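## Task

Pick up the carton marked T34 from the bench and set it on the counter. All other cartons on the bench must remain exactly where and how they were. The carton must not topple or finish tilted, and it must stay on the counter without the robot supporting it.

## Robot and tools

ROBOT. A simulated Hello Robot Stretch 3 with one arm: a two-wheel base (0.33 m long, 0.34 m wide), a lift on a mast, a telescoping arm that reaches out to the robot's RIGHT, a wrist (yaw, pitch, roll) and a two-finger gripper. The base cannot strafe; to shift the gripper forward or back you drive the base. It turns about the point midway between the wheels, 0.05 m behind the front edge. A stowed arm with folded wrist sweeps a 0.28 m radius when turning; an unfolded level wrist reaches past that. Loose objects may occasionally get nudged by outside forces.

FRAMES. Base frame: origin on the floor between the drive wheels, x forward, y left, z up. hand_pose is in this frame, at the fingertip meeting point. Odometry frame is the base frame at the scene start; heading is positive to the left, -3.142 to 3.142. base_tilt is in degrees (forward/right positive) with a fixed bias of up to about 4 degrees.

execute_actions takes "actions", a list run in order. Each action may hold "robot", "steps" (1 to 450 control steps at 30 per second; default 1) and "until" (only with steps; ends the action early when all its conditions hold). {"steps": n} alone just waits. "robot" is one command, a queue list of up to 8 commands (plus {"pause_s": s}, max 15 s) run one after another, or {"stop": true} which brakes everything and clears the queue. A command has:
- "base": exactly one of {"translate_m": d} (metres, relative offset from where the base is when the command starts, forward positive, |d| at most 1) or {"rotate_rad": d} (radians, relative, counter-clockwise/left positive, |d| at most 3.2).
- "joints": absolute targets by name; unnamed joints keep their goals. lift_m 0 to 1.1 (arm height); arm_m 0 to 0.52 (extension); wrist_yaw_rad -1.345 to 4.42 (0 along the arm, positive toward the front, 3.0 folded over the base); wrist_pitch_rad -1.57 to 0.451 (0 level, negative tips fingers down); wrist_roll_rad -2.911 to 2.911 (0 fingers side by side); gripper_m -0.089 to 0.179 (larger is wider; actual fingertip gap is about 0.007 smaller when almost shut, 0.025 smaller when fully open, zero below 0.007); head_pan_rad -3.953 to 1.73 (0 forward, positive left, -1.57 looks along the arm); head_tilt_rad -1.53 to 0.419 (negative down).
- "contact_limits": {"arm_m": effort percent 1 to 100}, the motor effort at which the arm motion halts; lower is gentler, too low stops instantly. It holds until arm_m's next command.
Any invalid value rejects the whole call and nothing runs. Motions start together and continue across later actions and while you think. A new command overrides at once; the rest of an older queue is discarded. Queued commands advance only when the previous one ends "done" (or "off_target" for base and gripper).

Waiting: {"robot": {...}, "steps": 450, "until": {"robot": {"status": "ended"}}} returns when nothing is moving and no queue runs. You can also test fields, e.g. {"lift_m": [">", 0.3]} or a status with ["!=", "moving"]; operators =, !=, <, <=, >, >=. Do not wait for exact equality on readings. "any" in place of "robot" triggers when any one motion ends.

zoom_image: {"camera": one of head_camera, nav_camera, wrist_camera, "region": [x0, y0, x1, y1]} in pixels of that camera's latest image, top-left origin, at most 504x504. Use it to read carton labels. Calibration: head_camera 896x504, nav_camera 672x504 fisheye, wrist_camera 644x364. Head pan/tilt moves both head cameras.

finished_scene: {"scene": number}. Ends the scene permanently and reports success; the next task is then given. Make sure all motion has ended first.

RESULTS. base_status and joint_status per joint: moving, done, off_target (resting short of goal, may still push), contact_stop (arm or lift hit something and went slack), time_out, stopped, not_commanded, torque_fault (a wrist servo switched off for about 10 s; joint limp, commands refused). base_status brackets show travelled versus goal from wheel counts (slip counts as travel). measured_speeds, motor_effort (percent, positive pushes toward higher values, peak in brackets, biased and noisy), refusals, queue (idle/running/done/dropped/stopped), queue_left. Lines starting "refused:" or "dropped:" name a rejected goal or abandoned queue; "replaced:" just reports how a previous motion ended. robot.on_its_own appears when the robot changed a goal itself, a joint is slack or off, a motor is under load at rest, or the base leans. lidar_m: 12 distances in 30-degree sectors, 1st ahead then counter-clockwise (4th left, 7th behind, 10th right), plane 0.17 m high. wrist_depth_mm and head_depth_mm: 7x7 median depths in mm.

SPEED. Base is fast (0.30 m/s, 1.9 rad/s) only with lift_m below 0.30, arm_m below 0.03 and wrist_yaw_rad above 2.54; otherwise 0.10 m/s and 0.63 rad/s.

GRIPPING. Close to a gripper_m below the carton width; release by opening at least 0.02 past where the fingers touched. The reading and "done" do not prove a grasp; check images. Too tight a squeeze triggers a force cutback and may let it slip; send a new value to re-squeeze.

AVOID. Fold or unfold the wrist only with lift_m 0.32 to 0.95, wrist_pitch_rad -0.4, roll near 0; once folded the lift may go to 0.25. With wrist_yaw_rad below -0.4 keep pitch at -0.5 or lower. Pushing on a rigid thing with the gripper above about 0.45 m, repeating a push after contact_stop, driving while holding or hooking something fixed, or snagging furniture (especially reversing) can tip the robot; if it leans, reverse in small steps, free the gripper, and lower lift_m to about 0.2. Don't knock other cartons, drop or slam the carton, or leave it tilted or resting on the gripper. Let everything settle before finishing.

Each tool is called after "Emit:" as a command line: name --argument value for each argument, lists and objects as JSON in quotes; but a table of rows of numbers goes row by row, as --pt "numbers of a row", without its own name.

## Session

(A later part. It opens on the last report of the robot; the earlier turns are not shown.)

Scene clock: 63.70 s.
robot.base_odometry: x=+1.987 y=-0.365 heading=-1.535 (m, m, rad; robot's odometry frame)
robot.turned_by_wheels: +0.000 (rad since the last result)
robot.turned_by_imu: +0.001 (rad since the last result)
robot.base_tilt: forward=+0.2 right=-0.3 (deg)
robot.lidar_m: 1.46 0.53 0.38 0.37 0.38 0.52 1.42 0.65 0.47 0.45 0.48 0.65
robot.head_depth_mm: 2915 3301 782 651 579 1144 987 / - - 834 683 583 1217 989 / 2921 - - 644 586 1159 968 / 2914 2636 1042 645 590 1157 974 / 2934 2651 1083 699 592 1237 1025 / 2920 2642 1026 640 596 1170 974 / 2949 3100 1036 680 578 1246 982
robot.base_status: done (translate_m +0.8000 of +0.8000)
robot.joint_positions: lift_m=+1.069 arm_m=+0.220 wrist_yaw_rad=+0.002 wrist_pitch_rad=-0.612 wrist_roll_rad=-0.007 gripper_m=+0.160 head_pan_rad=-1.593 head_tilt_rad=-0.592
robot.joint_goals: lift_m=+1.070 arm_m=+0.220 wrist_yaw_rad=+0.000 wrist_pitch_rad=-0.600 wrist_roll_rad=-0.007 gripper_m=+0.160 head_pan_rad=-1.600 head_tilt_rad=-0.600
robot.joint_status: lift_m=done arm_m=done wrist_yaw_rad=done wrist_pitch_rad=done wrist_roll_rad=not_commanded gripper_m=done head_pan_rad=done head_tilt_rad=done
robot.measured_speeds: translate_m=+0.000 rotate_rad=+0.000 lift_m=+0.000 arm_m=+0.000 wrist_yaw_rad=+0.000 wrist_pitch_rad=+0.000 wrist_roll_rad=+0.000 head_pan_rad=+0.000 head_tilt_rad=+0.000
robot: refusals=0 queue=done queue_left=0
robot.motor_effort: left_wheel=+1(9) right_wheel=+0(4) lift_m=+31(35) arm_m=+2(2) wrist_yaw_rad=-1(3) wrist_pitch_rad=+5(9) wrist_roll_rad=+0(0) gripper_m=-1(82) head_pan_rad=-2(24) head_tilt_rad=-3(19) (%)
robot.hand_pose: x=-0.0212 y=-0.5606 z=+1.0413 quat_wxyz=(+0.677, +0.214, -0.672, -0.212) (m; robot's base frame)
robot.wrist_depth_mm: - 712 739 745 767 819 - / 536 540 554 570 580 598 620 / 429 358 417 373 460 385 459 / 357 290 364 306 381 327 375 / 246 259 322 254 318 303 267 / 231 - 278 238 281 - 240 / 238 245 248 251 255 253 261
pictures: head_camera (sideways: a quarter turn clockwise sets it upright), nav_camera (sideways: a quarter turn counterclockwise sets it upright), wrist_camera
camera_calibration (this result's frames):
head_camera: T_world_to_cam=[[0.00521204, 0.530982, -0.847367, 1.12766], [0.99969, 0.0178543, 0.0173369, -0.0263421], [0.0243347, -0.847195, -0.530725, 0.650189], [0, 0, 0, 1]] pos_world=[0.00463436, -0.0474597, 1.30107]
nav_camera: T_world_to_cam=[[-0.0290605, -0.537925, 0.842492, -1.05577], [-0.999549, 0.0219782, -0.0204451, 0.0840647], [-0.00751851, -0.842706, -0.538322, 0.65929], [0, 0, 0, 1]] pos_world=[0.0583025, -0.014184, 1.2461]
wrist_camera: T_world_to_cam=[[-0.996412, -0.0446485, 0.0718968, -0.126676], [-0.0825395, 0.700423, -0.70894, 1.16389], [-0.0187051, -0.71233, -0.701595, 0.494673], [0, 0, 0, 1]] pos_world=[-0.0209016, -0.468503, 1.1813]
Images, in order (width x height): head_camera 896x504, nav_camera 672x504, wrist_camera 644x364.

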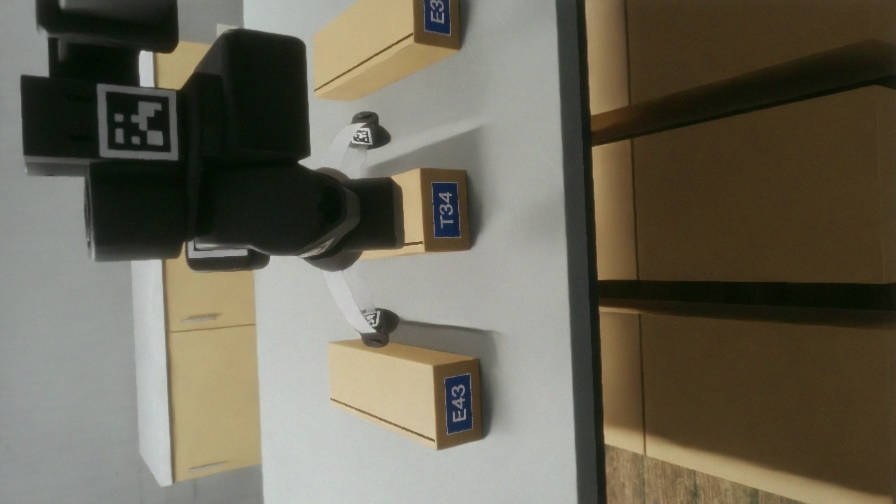

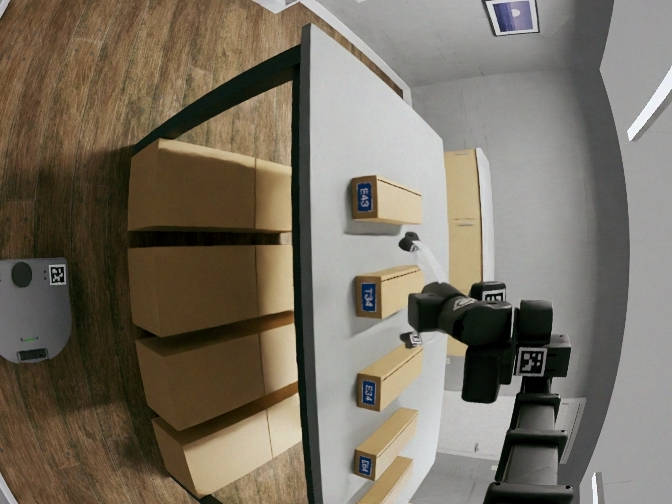

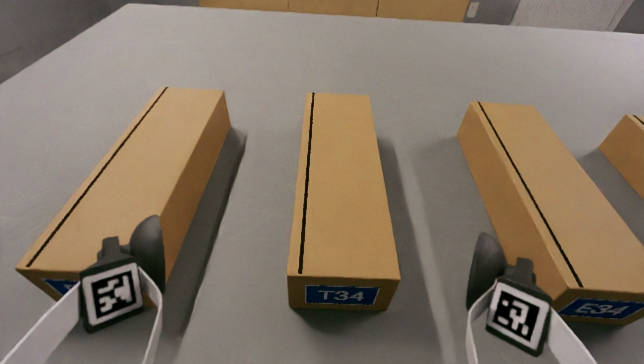

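Emit:
execute_actions --actions '[{"robot":[{"base":{"translate_m":-0.018},"joints":{"arm_m":0.37,"gripper_m":0.14}},{"joints":{"lift_m":0.985}}],"steps":450,"until":{"robot":{"status":"ended"}}}]'

Emit:
execute_actions --actions '[{"robot":[{"joints":{"gripper_m":0.02}},{"joints":{"lift_m":1.08}}],"steps":450,"until":{"robot":{"status":"ended"}}}]'

Scene clock: 78.60 s.
robot.base_odometry: x=+1.986 y=-0.347 heading=-1.535 (m, m, rad; robot's odometry frame)
robot.turned_by_wheels: +0.000 (rad since the last result)
robot.turned_by_imu: -0.002 (rad since the last result)
robot.base_tilt: forward=+0.2 right=-0.2 (deg)
robot.lidar_m: 1.46 0.52 0.38 0.37 0.38 0.52 1.42 0.65 0.47 0.45 0.48 0.64
robot.head_depth_mm: 2937 3179 - 638 579 1145 981 / 2946 2625 832 685 583 1215 1039 / 2981 2654 - 658 585 1155 967 / 2927 2645 1014 642 591 1158 968 / 2908 2670 1014 699 593 1245 1122 / 2927 2683 1027 643 597 1172 982 / 2912 2727 1040 661 580 1212 980
robot.base_status: done (translate_m -0.0180 of -0.0180)
robot.joint_positions: lift_m=+0.986 arm_m=+0.370 wrist_yaw_rad=+0.002 wrist_pitch_rad=-0.612 wrist_roll_rad=-0.007 gripper_m=+0.140 head_pan_rad=-1.593 head_tilt_rad=-0.592
robot.joint_goals: lift_m=+0.985 arm_m=+0.370 wrist_yaw_rad=+0.000 wrist_pitch_rad=-0.600 wrist_roll_rad=-0.007 gripper_m=+0.140 head_pan_rad=-1.600 head_tilt_rad=-0.600
robot.joint_status: lift_m=done arm_m=done wrist_yaw_rad=done wrist_pitch_rad=done wrist_roll_rad=not_commanded gripper_m=done head_pan_rad=done head_tilt_rad=done
robot.measured_speeds: translate_m=+0.000 rotate_rad=+0.000 lift_m=+0.000 arm_m=+0.000 wrist_yaw_rad=+0.000 wrist_pitch_rad=+0.000 wrist_roll_rad=+0.000 head_pan_rad=+0.000 head_tilt_rad=+0.000
robot: refusals=0 queue=done queue_left=0
robot.motor_effort: left_wheel=+1(3) right_wheel=+0(4) lift_m=+12(30) arm_m=+2(0) wrist_yaw_rad=-2(2) wrist_pitch_rad=+5(5) wrist_roll_rad=+0(0) gripper_m=+0(74) head_pan_rad=-3(3) head_tilt_rad=-3(3) (%)
robot.hand_pose: x=-0.0213 y=-0.7106 z=+0.9574 quat_wxyz=(+0.677, +0.214, -0.672, -0.212) (m; robot's base frame)
robot.wrist_depth_mm: 467 485 495 515 527 555 575 / 358 363 377 385 395 415 419 / 201 257 298 210 312 314 231 / 186 239 244 177 254 256 201 / 188 214 159 152 217 228 191 / 183 - 135 133 142 200 188 / - 167 117 118 124 171 175
pictures: head_camera (sideways: a quarter turn clockwise sets it upright), nav_camera (sideways: a quarter turn counterclockwise sets it upright), wrist_camera
camera_calibration (this result's frames):
head_camera: T_world_to_cam=[[0.00521963, 0.531001, -0.847355, 1.12764], [0.999691, 0.0178404, 0.0173378, -0.0263433], [0.0243236, -0.847183, -0.530744, 0.650214], [0, 0, 0, 1]] pos_world=[0.00463372, -0.0474597, 1.30107]
nav_camera: T_world_to_cam=[[-0.0290682, -0.537944, 0.842479, -1.05575], [-0.999549, 0.0219921, -0.0204451, 0.0840647], [-0.00752959, -0.842694, -0.538341, 0.659315], [0, 0, 0, 1]] pos_world=[0.0583024, -0.0141834, 1.2461]
wrist_camera: T_world_to_cam=[[-0.996415, -0.044586, 0.0718906, -0.127299], [-0.0824884, 0.700532, -0.708838, 1.20939], [-0.0187573, -0.712227, -0.701698, 0.329097], [0, 0, 0, 1]] pos_world=[-0.0209092, -0.618498, 1.09734]
Images, in order (width x height): head_camera 896x504, nav_camera 672x504, wrist_camera 644x364.

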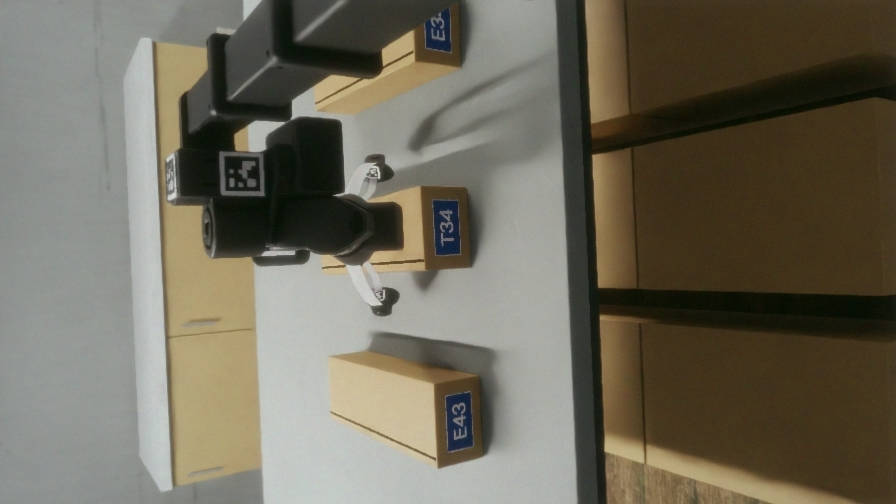

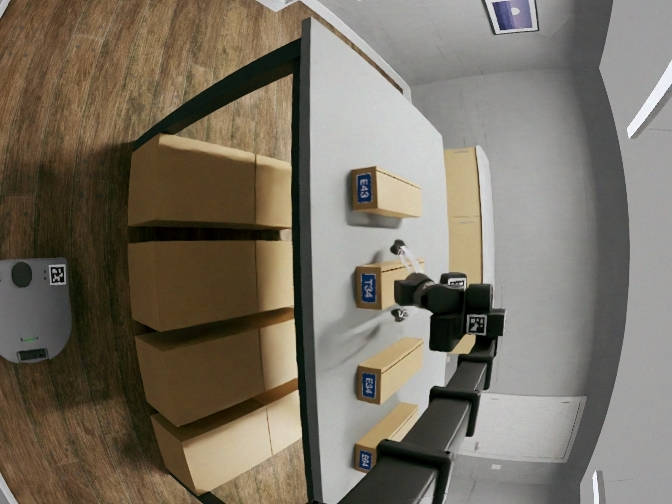

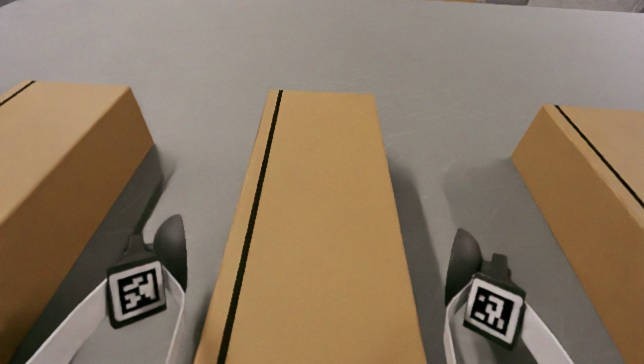

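Scene clock: 81.63 s.
robot.base_odometry: x=+1.986 y=-0.347 heading=-1.535 (m, m, rad; robot's odometry frame)
robot.turned_by_wheels: +0.000 (rad since the last result)
robot.turned_by_imu: -0.001 (rad since the last result)
robot.base_tilt: forward=+0.2 right=-0.2 (deg)
robot.lidar_m: 1.45 0.52 0.38 0.37 0.38 0.52 1.41 0.65 0.47 0.45 0.48 0.64
robot.head_depth_mm: - 2768 971 637 578 1148 982 / 2906 2721 927 684 583 1218 1040 / - 2756 910 688 587 1160 969 / 2909 2708 596 665 590 1162 972 / 2930 2664 1011 699 593 1237 1115 / 2913 2640 1027 644 595 1167 975 / 2906 2735 1034 661 578 1210 976
robot.base_status: done (translate_m -0.0180 of -0.0180)
robot.joint_positions: lift_m=+1.079 arm_m=+0.370 wrist_yaw_rad=+0.002 wrist_pitch_rad=-0.616 wrist_roll_rad=-0.007 gripper_m=+0.028 head_pan_rad=-1.593 head_tilt_rad=-0.592
robot.joint_goals: lift_m=+1.080 arm_m=+0.370 wrist_yaw_rad=+0.000 wrist_pitch_rad=-0.600 wrist_roll_rad=-0.007 gripper_m=+0.027 head_pan_rad=-1.600 head_tilt_rad=-0.600
robot.joint_status: lift_m=done arm_m=done wrist_yaw_rad=done wrist_pitch_rad=done wrist_roll_rad=not_commanded gripper_m=done head_pan_rad=done head_tilt_rad=done
robot.measured_speeds: translate_m=+0.000 rotate_rad=+0.000 lift_m=+0.000 arm_m=+0.000 wrist_yaw_rad=+0.000 wrist_pitch_rad=+0.000 wrist_roll_rad=+0.000 head_pan_rad=+0.000 head_tilt_rad=+0.000
robot: refusals=0 queue=done queue_left=0
robot.on_its_own: gripper_m is held at +0.027, not at your +0.020, by its stall guard, which is still easing
robot.motor_effort: left_wheel=+1(1) right_wheel=+0(0) lift_m=+32(28) arm_m=+2(2) wrist_yaw_rad=-1(1) wrist_pitch_rad=+7(8) wrist_roll_rad=+0(0) gripper_m=-27(100) head_pan_rad=-3(2) head_tilt_rad=-3(3) (%)
robot.hand_pose: x=-0.0213 y=-0.7098 z=+1.0504 quat_wxyz=(+0.676, +0.216, -0.671, -0.214) (m; robot's base frame)
robot.wrist_depth_mm: - - - - - - - / 543 560 569 226 602 616 633 / 435 452 437 192 463 482 495 / 367 304 367 169 384 402 408 / 253 270 150 148 157 289 284 / 221 241 132 134 134 279 241 / 203 248 122 121 126 252 213
pictures: head_camera (sideways: a quarter turn clockwise sets it upright), nav_camera (sideways: a quarter turn counterclockwise sets it upright), wrist_camera
camera_calibration (this result's frames):
head_camera: T_world_to_cam=[[0.00521963, 0.531001, -0.847355, 1.12764], [0.999691, 0.0178404, 0.0173378, -0.0263433], [0.0243236, -0.847183, -0.530744, 0.650214], [0, 0, 0, 1]] pos_world=[0.00463372, -0.0474597, 1.30107]
nav_camera: T_world_to_cam=[[-0.0290682, -0.537944, 0.842479, -1.05575], [-0.999549, 0.0219921, -0.0204451, 0.0840647], [-0.00752959, -0.842694, -0.538341, 0.659315], [0, 0, 0, 1]] pos_world=[0.0583024, -0.0141834, 1.2461]
wrist_camera: T_world_to_cam=[[-0.996415, -0.0449143, 0.0716927, -0.133979], [-0.082493, 0.70377, -0.705622, 1.27371], [-0.0187627, -0.709007, -0.704952, 0.400613], [0, 0, 0, 1]] pos_world=[-0.0209094, -0.618382, 1.19078]
Images, in order (width x height): head_camera 896x504, nav_camera 672x504, wrist_camera 644x364.

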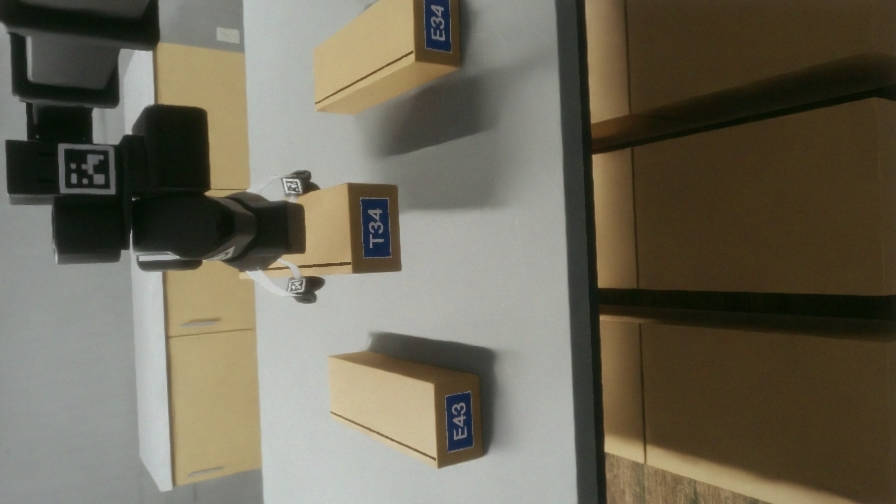

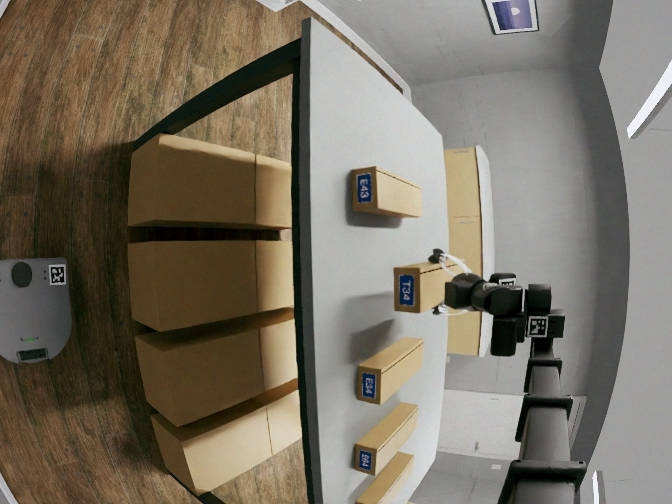

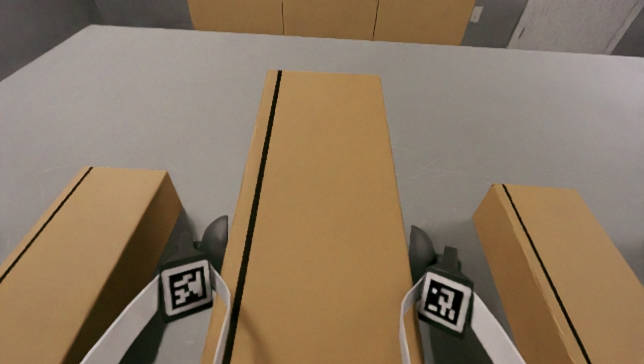

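Emit:
execute_actions --actions '[{"robot":[{"base":{"translate_m":0.95},"joints":{"lift_m":1.097,"arm_m":0.01,"head_pan_rad":-0.2,"head_tilt_rad":-0.7}},{"base":{"rotate_rad":-1.6}},{"base":{"translate_m":0.4}}],"steps":450},{"steps":450,"until":{"robot":{"status":"ended"}}}]'

Scene clock: 106.67 s.
robot.base_odometry: x=+1.620 y=-1.299 heading=-3.135 (m, m, rad; robot's odometry frame)
robot.turned_by_wheels: -1.600 (rad since the last result)
robot.turned_by_imu: -1.571 (rad since the last result)
robot.base_tilt: forward=+0.2 right=-0.3 (deg)
robot.lidar_m: 2.36 1.07 0.98 0.67 1.03 0.80 0.77 0.79 1.07 0.44 0.45 0.68
robot.head_depth_mm: 2379 2506 850 2038 1279 1158 1146 / 2362 2452 1056 1268 1379 1341 1167 / 2418 2408 2622 2068 1644 1371 1173 / 2483 2340 2561 2082 1661 1374 1177 / 2467 2288 2535 2100 1666 1380 1176 / 2462 2739 2723 2104 1671 1397 1187 / 2487 2813 2866 2127 1689 1391 1193
robot.base_status: done (translate_m +0.4000 of +0.4000)
robot.joint_positions: lift_m=+1.096 arm_m=+0.010 wrist_yaw_rad=+0.002 wrist_pitch_rad=-0.617 wrist_roll_rad=-0.007 gripper_m=+0.047 head_pan_rad=-0.207 head_tilt_rad=-0.691
robot.joint_goals: lift_m=+1.097 arm_m=+0.010 wrist_yaw_rad=+0.000 wrist_pitch_rad=-0.600 wrist_roll_rad=-0.007 gripper_m=+0.046 head_pan_rad=-0.200 head_tilt_rad=-0.700
robot.joint_status: lift_m=done arm_m=done wrist_yaw_rad=done wrist_pitch_rad=done wrist_roll_rad=not_commanded gripper_m=done head_pan_rad=done head_tilt_rad=done
robot.measured_speeds: translate_m=+0.000 rotate_rad=+0.000 lift_m=+0.000 arm_m=+0.000 wrist_yaw_rad=+0.000 wrist_pitch_rad=+0.000 wrist_roll_rad=+0.000 head_pan_rad=+0.000 head_tilt_rad=+0.000
robot: refusals=0 queue=done queue_left=0
robot.on_its_own: gripper_m is held at +0.046, not at your +0.020, by its stall guard, which is not easing now
robot.motor_effort: left_wheel=+1(6) right_wheel=-1(4) lift_m=+33(36) arm_m=-3(7) wrist_yaw_rad=-1(1) wrist_pitch_rad=+8(8) wrist_roll_rad=+0(0) gripper_m=-19(26) head_pan_rad=+3(32) head_tilt_rad=-3(12) (%)
robot.hand_pose: x=-0.0213 y=-0.3504 z=+1.0673 quat_wxyz=(+0.676, +0.216, -0.671, -0.214) (m; robot's base frame)
robot.wrist_depth_mm: 746 765 799 - - - 851 / 518 514 566 225 - - 829 / 465 470 468 193 - - 841 / 394 402 392 168 - - 820 / 342 345 150 149 157 - 809 / 896 630 132 133 134 - 801 / 876 868 122 121 124 - 815
pictures: head_camera (sideways: a quarter turn clockwise sets it upright), nav_camera (sideways: a quarter turn counterclockwise sets it upright), wrist_camera
camera_calibration (this result's frames):
head_camera: T_world_to_cam=[[-0.600218, 0.119282, -0.790892, 1.05772], [0.16791, 0.985574, 0.0212143, -0.0263136], [0.782013, -0.120065, -0.611588, 0.750769], [0, 0, 0, 1]] pos_world=[0.0521717, -0.0100914, 1.29626]
nav_camera: T_world_to_cam=[[0.602158, -0.143893, 0.785303, -0.98506], [-0.207149, -0.978097, -0.0203809, 0.0791449], [0.771035, -0.150402, -0.618776, 0.759209], [0, 0, 0, 1]] pos_world=[0.0241793, 0.0498546, 1.24496]
wrist_camera: T_world_to_cam=[[-0.996416, -0.0449478, 0.0716634, -0.119026], [-0.0824859, 0.704147, -0.705247, 1.03239], [-0.0187623, -0.70863, -0.705331, 0.667918], [0, 0, 0, 1]] pos_world=[-0.0209099, -0.259, 1.20773]
Images, in order (width x height): head_camera 896x504, nav_camera 672x504, wrist_camera 644x364.

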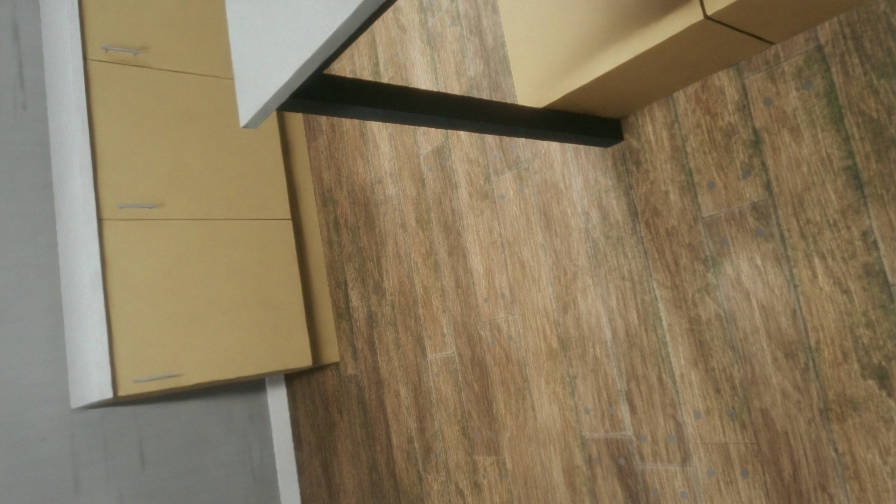

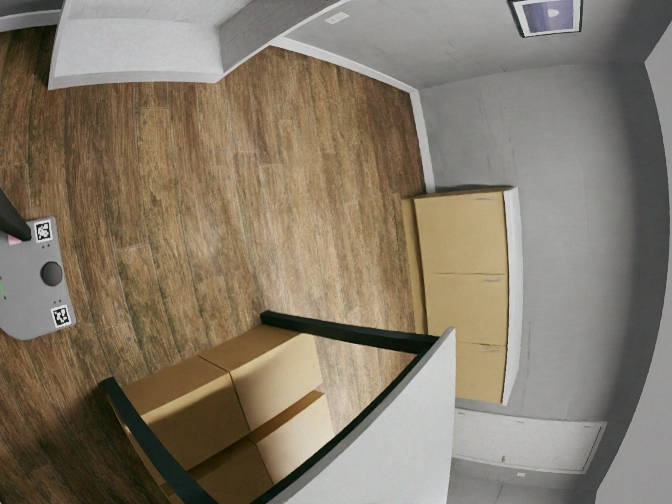

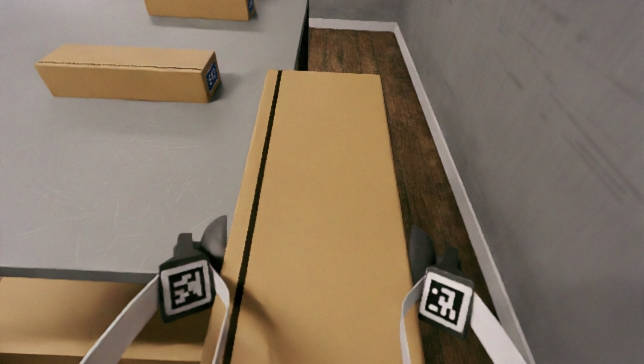

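Emit:
execute_actions --actions '[{"robot":[{"base":{"translate_m":1},"joints":{"head_pan_rad":-1.4}},{"base":{"translate_m":0.86}},{"base":{"rotate_rad":1.35}},{"joints":{"arm_m":0.44}},{"joints":{"lift_m":1.01}}],"steps":450},{"steps":450,"until":{"robot":{"status":"ended"}}},{"steps":450,"until":{"robot":{"status":"ended"}}}]'

Scene clock: 141.77 s.
robot.base_odometry: x=-0.240 y=-1.311 heading=-1.785 (m, m, rad; robot's odometry frame)
robot.turned_by_wheels: +1.350 (rad since the last result)
robot.turned_by_imu: +1.328 (rad since the last result)
robot.base_tilt: forward=+0.2 right=-0.3 (deg)
robot.lidar_m: 1.03 1.03 1.21 1.93 1.01 1.06 1.91 1.01 0.59 0.51 1.15 1.17
robot.head_depth_mm: 934 1032 784 639 750 949 1165 / 957 - 680 621 740 930 1144 / 964 1054 801 622 723 911 1146 / 960 1057 893 810 1341 1314 1176 / 953 1072 1230 1429 1611 1385 1182 / 946 1070 1223 1421 1613 1392 1183 / 942 1058 1212 1411 1589 1396 1188
robot.base_status: done (rotate_rad +1.3499 of +1.3500)
robot.joint_positions: lift_m=+1.011 arm_m=+0.440 wrist_yaw_rad=+0.001 wrist_pitch_rad=-0.617 wrist_roll_rad=-0.007 gripper_m=+0.047 head_pan_rad=-1.393 head_tilt_rad=-0.691
robot.joint_goals: lift_m=+1.010 arm_m=+0.440 wrist_yaw_rad=+0.000 wrist_pitch_rad=-0.600 wrist_roll_rad=-0.007 gripper_m=+0.046 head_pan_rad=-1.400 head_tilt_rad=-0.700
robot.joint_status: lift_m=done arm_m=done wrist_yaw_rad=done wrist_pitch_rad=done wrist_roll_rad=not_commanded gripper_m=done head_pan_rad=done head_tilt_rad=done
robot.measured_speeds: translate_m=+0.000 rotate_rad=+0.000 lift_m=+0.000 arm_m=+0.000 wrist_yaw_rad=+0.000 wrist_pitch_rad=+0.000 wrist_roll_rad=+0.000 head_pan_rad=+0.000 head_tilt_rad=+0.000
robot: refusals=0 queue=done queue_left=0
robot.on_its_own: gripper_m is held at +0.046, not at your +0.020, by its stall guard, which is not easing now
robot.motor_effort: left_wheel=-2(7) right_wheel=+3(6) lift_m=+13(31) arm_m=+2(0) wrist_yaw_rad=-1(1) wrist_pitch_rad=+8(8) wrist_roll_rad=+0(0) gripper_m=-19(20) head_pan_rad=-2(31) head_tilt_rad=-3(3) (%)
robot.hand_pose: x=-0.0213 y=-0.7797 z=+0.9813 quat_wxyz=(+0.676, +0.216, -0.671, -0.214) (m; robot's base frame)
robot.wrist_depth_mm: 405 425 447 467 498 529 570 / 448 456 429 226 451 464 481 / 496 342 333 193 350 369 379 / 576 285 282 169 290 306 308 / 639 246 151 149 157 262 266 / 223 219 132 133 135 227 232 / 195 192 122 121 125 203 205
pictures: head_camera (sideways: a quarter turn clockwise sets it upright), nav_camera (sideways: a quarter turn counterclockwise sets it upright), wrist_camera
camera_calibration (this result's frames):
head_camera: T_world_to_cam=[[-0.114654, 0.601188, -0.79084, 1.05469], [0.976569, 0.214155, 0.0212175, -0.0312507], [0.182118, -0.769877, -0.611655, 0.754516], [0, 0, 0, 1]] pos_world=[0.0140325, -0.0464916, 1.29626]
nav_camera: T_world_to_cam=[[0.0925684, -0.612219, 0.785251, -0.981883], [-0.984361, -0.174978, -0.0203808, 0.0838857], [0.149879, -0.771084, -0.618843, 0.763085], [0, 0, 0, 1]] pos_world=[0.0590949, 0.00195239, 1.24496]
wrist_camera: T_world_to_cam=[[-0.996421, -0.0448356, 0.071663, -0.132101], [-0.0824038, 0.704251, -0.705152, 1.27408], [-0.0188528, -0.708533, -0.705425, 0.303214], [0, 0, 0, 1]] pos_world=[-0.0209226, -0.688355, 1.12178]
Images, in order (width x height): head_camera 896x504, nav_camera 672x504, wrist_camera 644x364.

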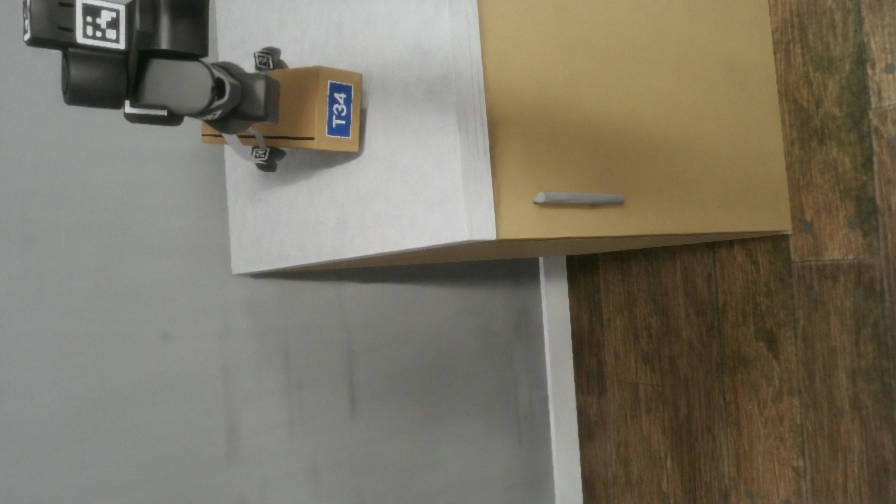

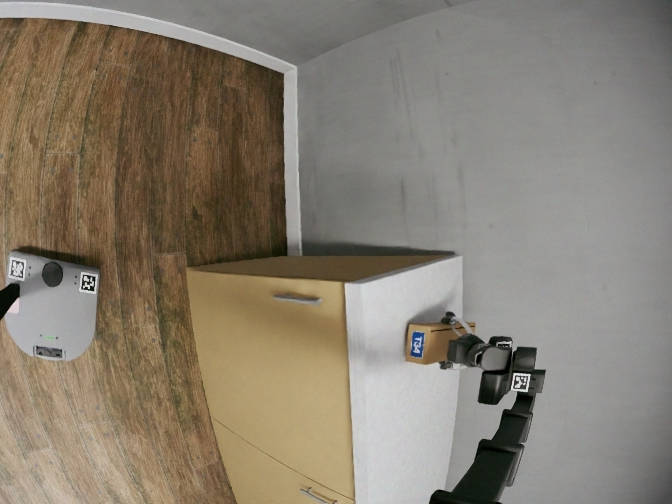

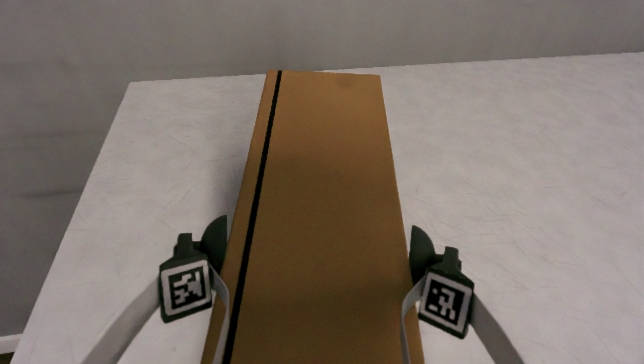

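Emit:
execute_actions --actions '[{"robot":{"joints":{"lift_m":0.984}},"steps":150,"until":{"robot":{"status":"ended"}}},{"robot":[{"joints":{"gripper_m":0.14}},{"joints":{"lift_m":1.07}}],"steps":450,"until":{"robot":{"status":"ended"}}}]'

Emit:
finished_scene --scene 2

Scene clock: 149.13 s.
robot.base_odometry: x=-0.240 y=-1.311 heading=-1.785 (m, m, rad; robot's odometry frame)
robot.turned_by_wheels: +0.000 (rad since the last result)
robot.turned_by_imu: -0.002 (rad since the last result)
robot.base_tilt: forward=+0.2 right=-0.3 (deg)
robot.lidar_m: 1.03 1.03 1.21 1.93 1.01 1.06 1.90 1.01 0.59 0.51 1.16 1.17
robot.head_depth_mm: - 1054 785 635 749 952 1159 / 956 1037 695 622 738 932 1150 / 964 1054 802 622 721 912 1148 / 959 1063 894 811 1341 1312 1172 / 954 1070 1233 1432 1620 1387 1182 / 946 1063 1222 1419 1599 1394 1185 / 940 1057 1205 1411 1590 1398 1186
robot.base_status: done (rotate_rad +1.3499 of +1.3500)
robot.joint_positions: lift_m=+1.069 arm_m=+0.440 wrist_yaw_rad=+0.001 wrist_pitch_rad=-0.615 wrist_roll_rad=-0.007 gripper_m=+0.140 head_pan_rad=-1.393 head_tilt_rad=-0.691
robot.joint_goals: lift_m=+1.070 arm_m=+0.440 wrist_yaw_rad=+0.000 wrist_pitch_rad=-0.600 wrist_roll_rad=-0.007 gripper_m=+0.140 head_pan_rad=-1.400 head_tilt_rad=-0.700
robot.joint_status: lift_m=done arm_m=done wrist_yaw_rad=done wrist_pitch_rad=done wrist_roll_rad=not_commanded gripper_m=done head_pan_rad=done head_tilt_rad=done
robot.measured_speeds: translate_m=+0.000 rotate_rad=+0.000 lift_m=+0.000 arm_m=+0.000 wrist_yaw_rad=+0.000 wrist_pitch_rad=+0.000 wrist_roll_rad=+0.000 head_pan_rad=+0.000 head_tilt_rad=+0.000
robot: refusals=0 queue=done queue_left=0
robot.motor_effort: left_wheel=-2(2) right_wheel=+2(3) lift_m=+31(32) arm_m=+2(3) wrist_yaw_rad=-1(2) wrist_pitch_rad=+7(7) wrist_roll_rad=+0(0) gripper_m=+0(80) head_pan_rad=-3(2) head_tilt_rad=-4(3) (%)
robot.hand_pose: x=-0.0213 y=-0.7800 z=+1.0406 quat_wxyz=(+0.676, +0.215, -0.671, -0.213) (m; robot's base frame)
robot.wrist_depth_mm: 401 428 445 467 501 529 562 / 454 476 504 537 559 592 616 / 503 510 449 457 464 472 488 / 574 384 379 297 388 395 400 / 656 332 319 257 331 338 337 / 808 - 282 223 288 294 297 / 930 247 246 200 256 252 264
pictures: head_camera (sideways: a quarter turn clockwise sets it upright), nav_camera (sideways: a quarter turn counterclockwise sets it upright), wrist_camera
camera_calibration (this result's frames):
head_camera: T_world_to_cam=[[-0.114654, 0.601188, -0.79084, 1.05469], [0.976569, 0.214156, 0.0212175, -0.0312507], [0.182118, -0.769877, -0.611655, 0.754516], [0, 0, 0, 1]] pos_world=[0.0140325, -0.0464916, 1.29626]
nav_camera: T_world_to_cam=[[0.0925685, -0.612219, 0.785251, -0.981883], [-0.984361, -0.174978, -0.0203808, 0.0838857], [0.149879, -0.771084, -0.618843, 0.763085], [0, 0, 0, 1]] pos_world=[0.0590949, 0.0019524, 1.24496]
wrist_camera: T_world_to_cam=[[-0.996421, -0.0447112, 0.0717366, -0.136343], [-0.0824003, 0.70305, -0.70635, 1.31641], [-0.0188527, -0.709733, -0.704218, 0.342638], [0, 0, 0, 1]] pos_world=[-0.0209228, -0.688415, 1.18092]
Images, in order (width x height): head_camera 896x504, nav_camera 672x504, wrist_camera 644x364.

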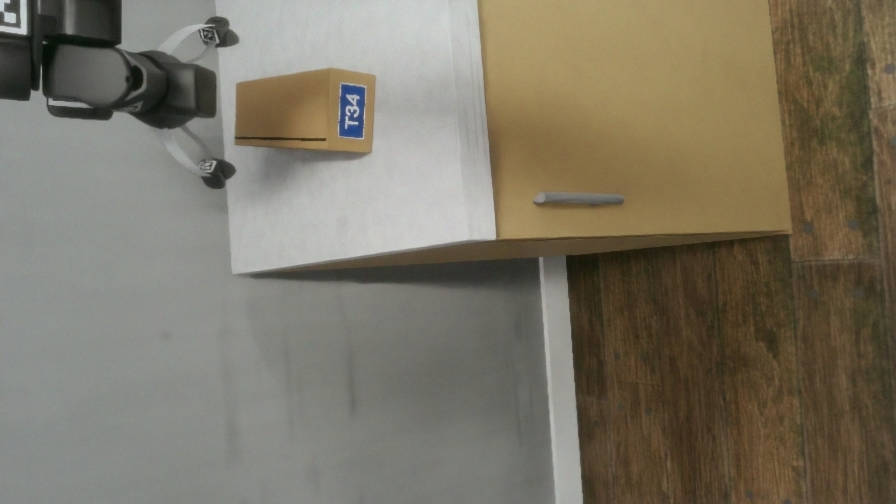

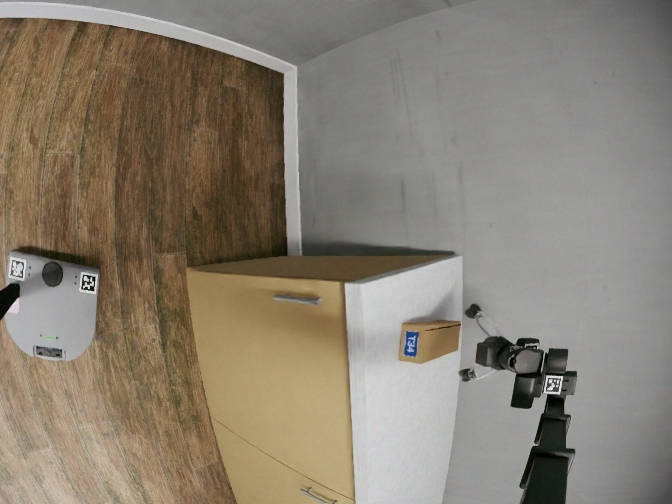

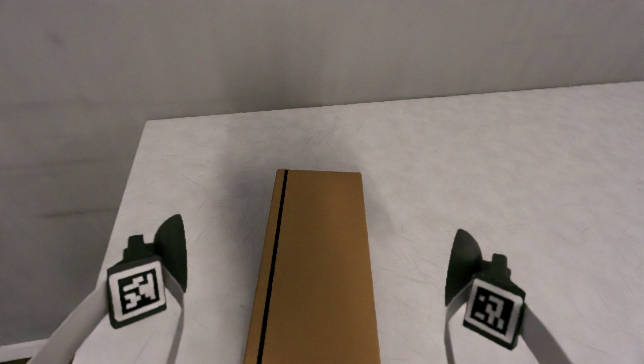

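The scene is finished: the task was done.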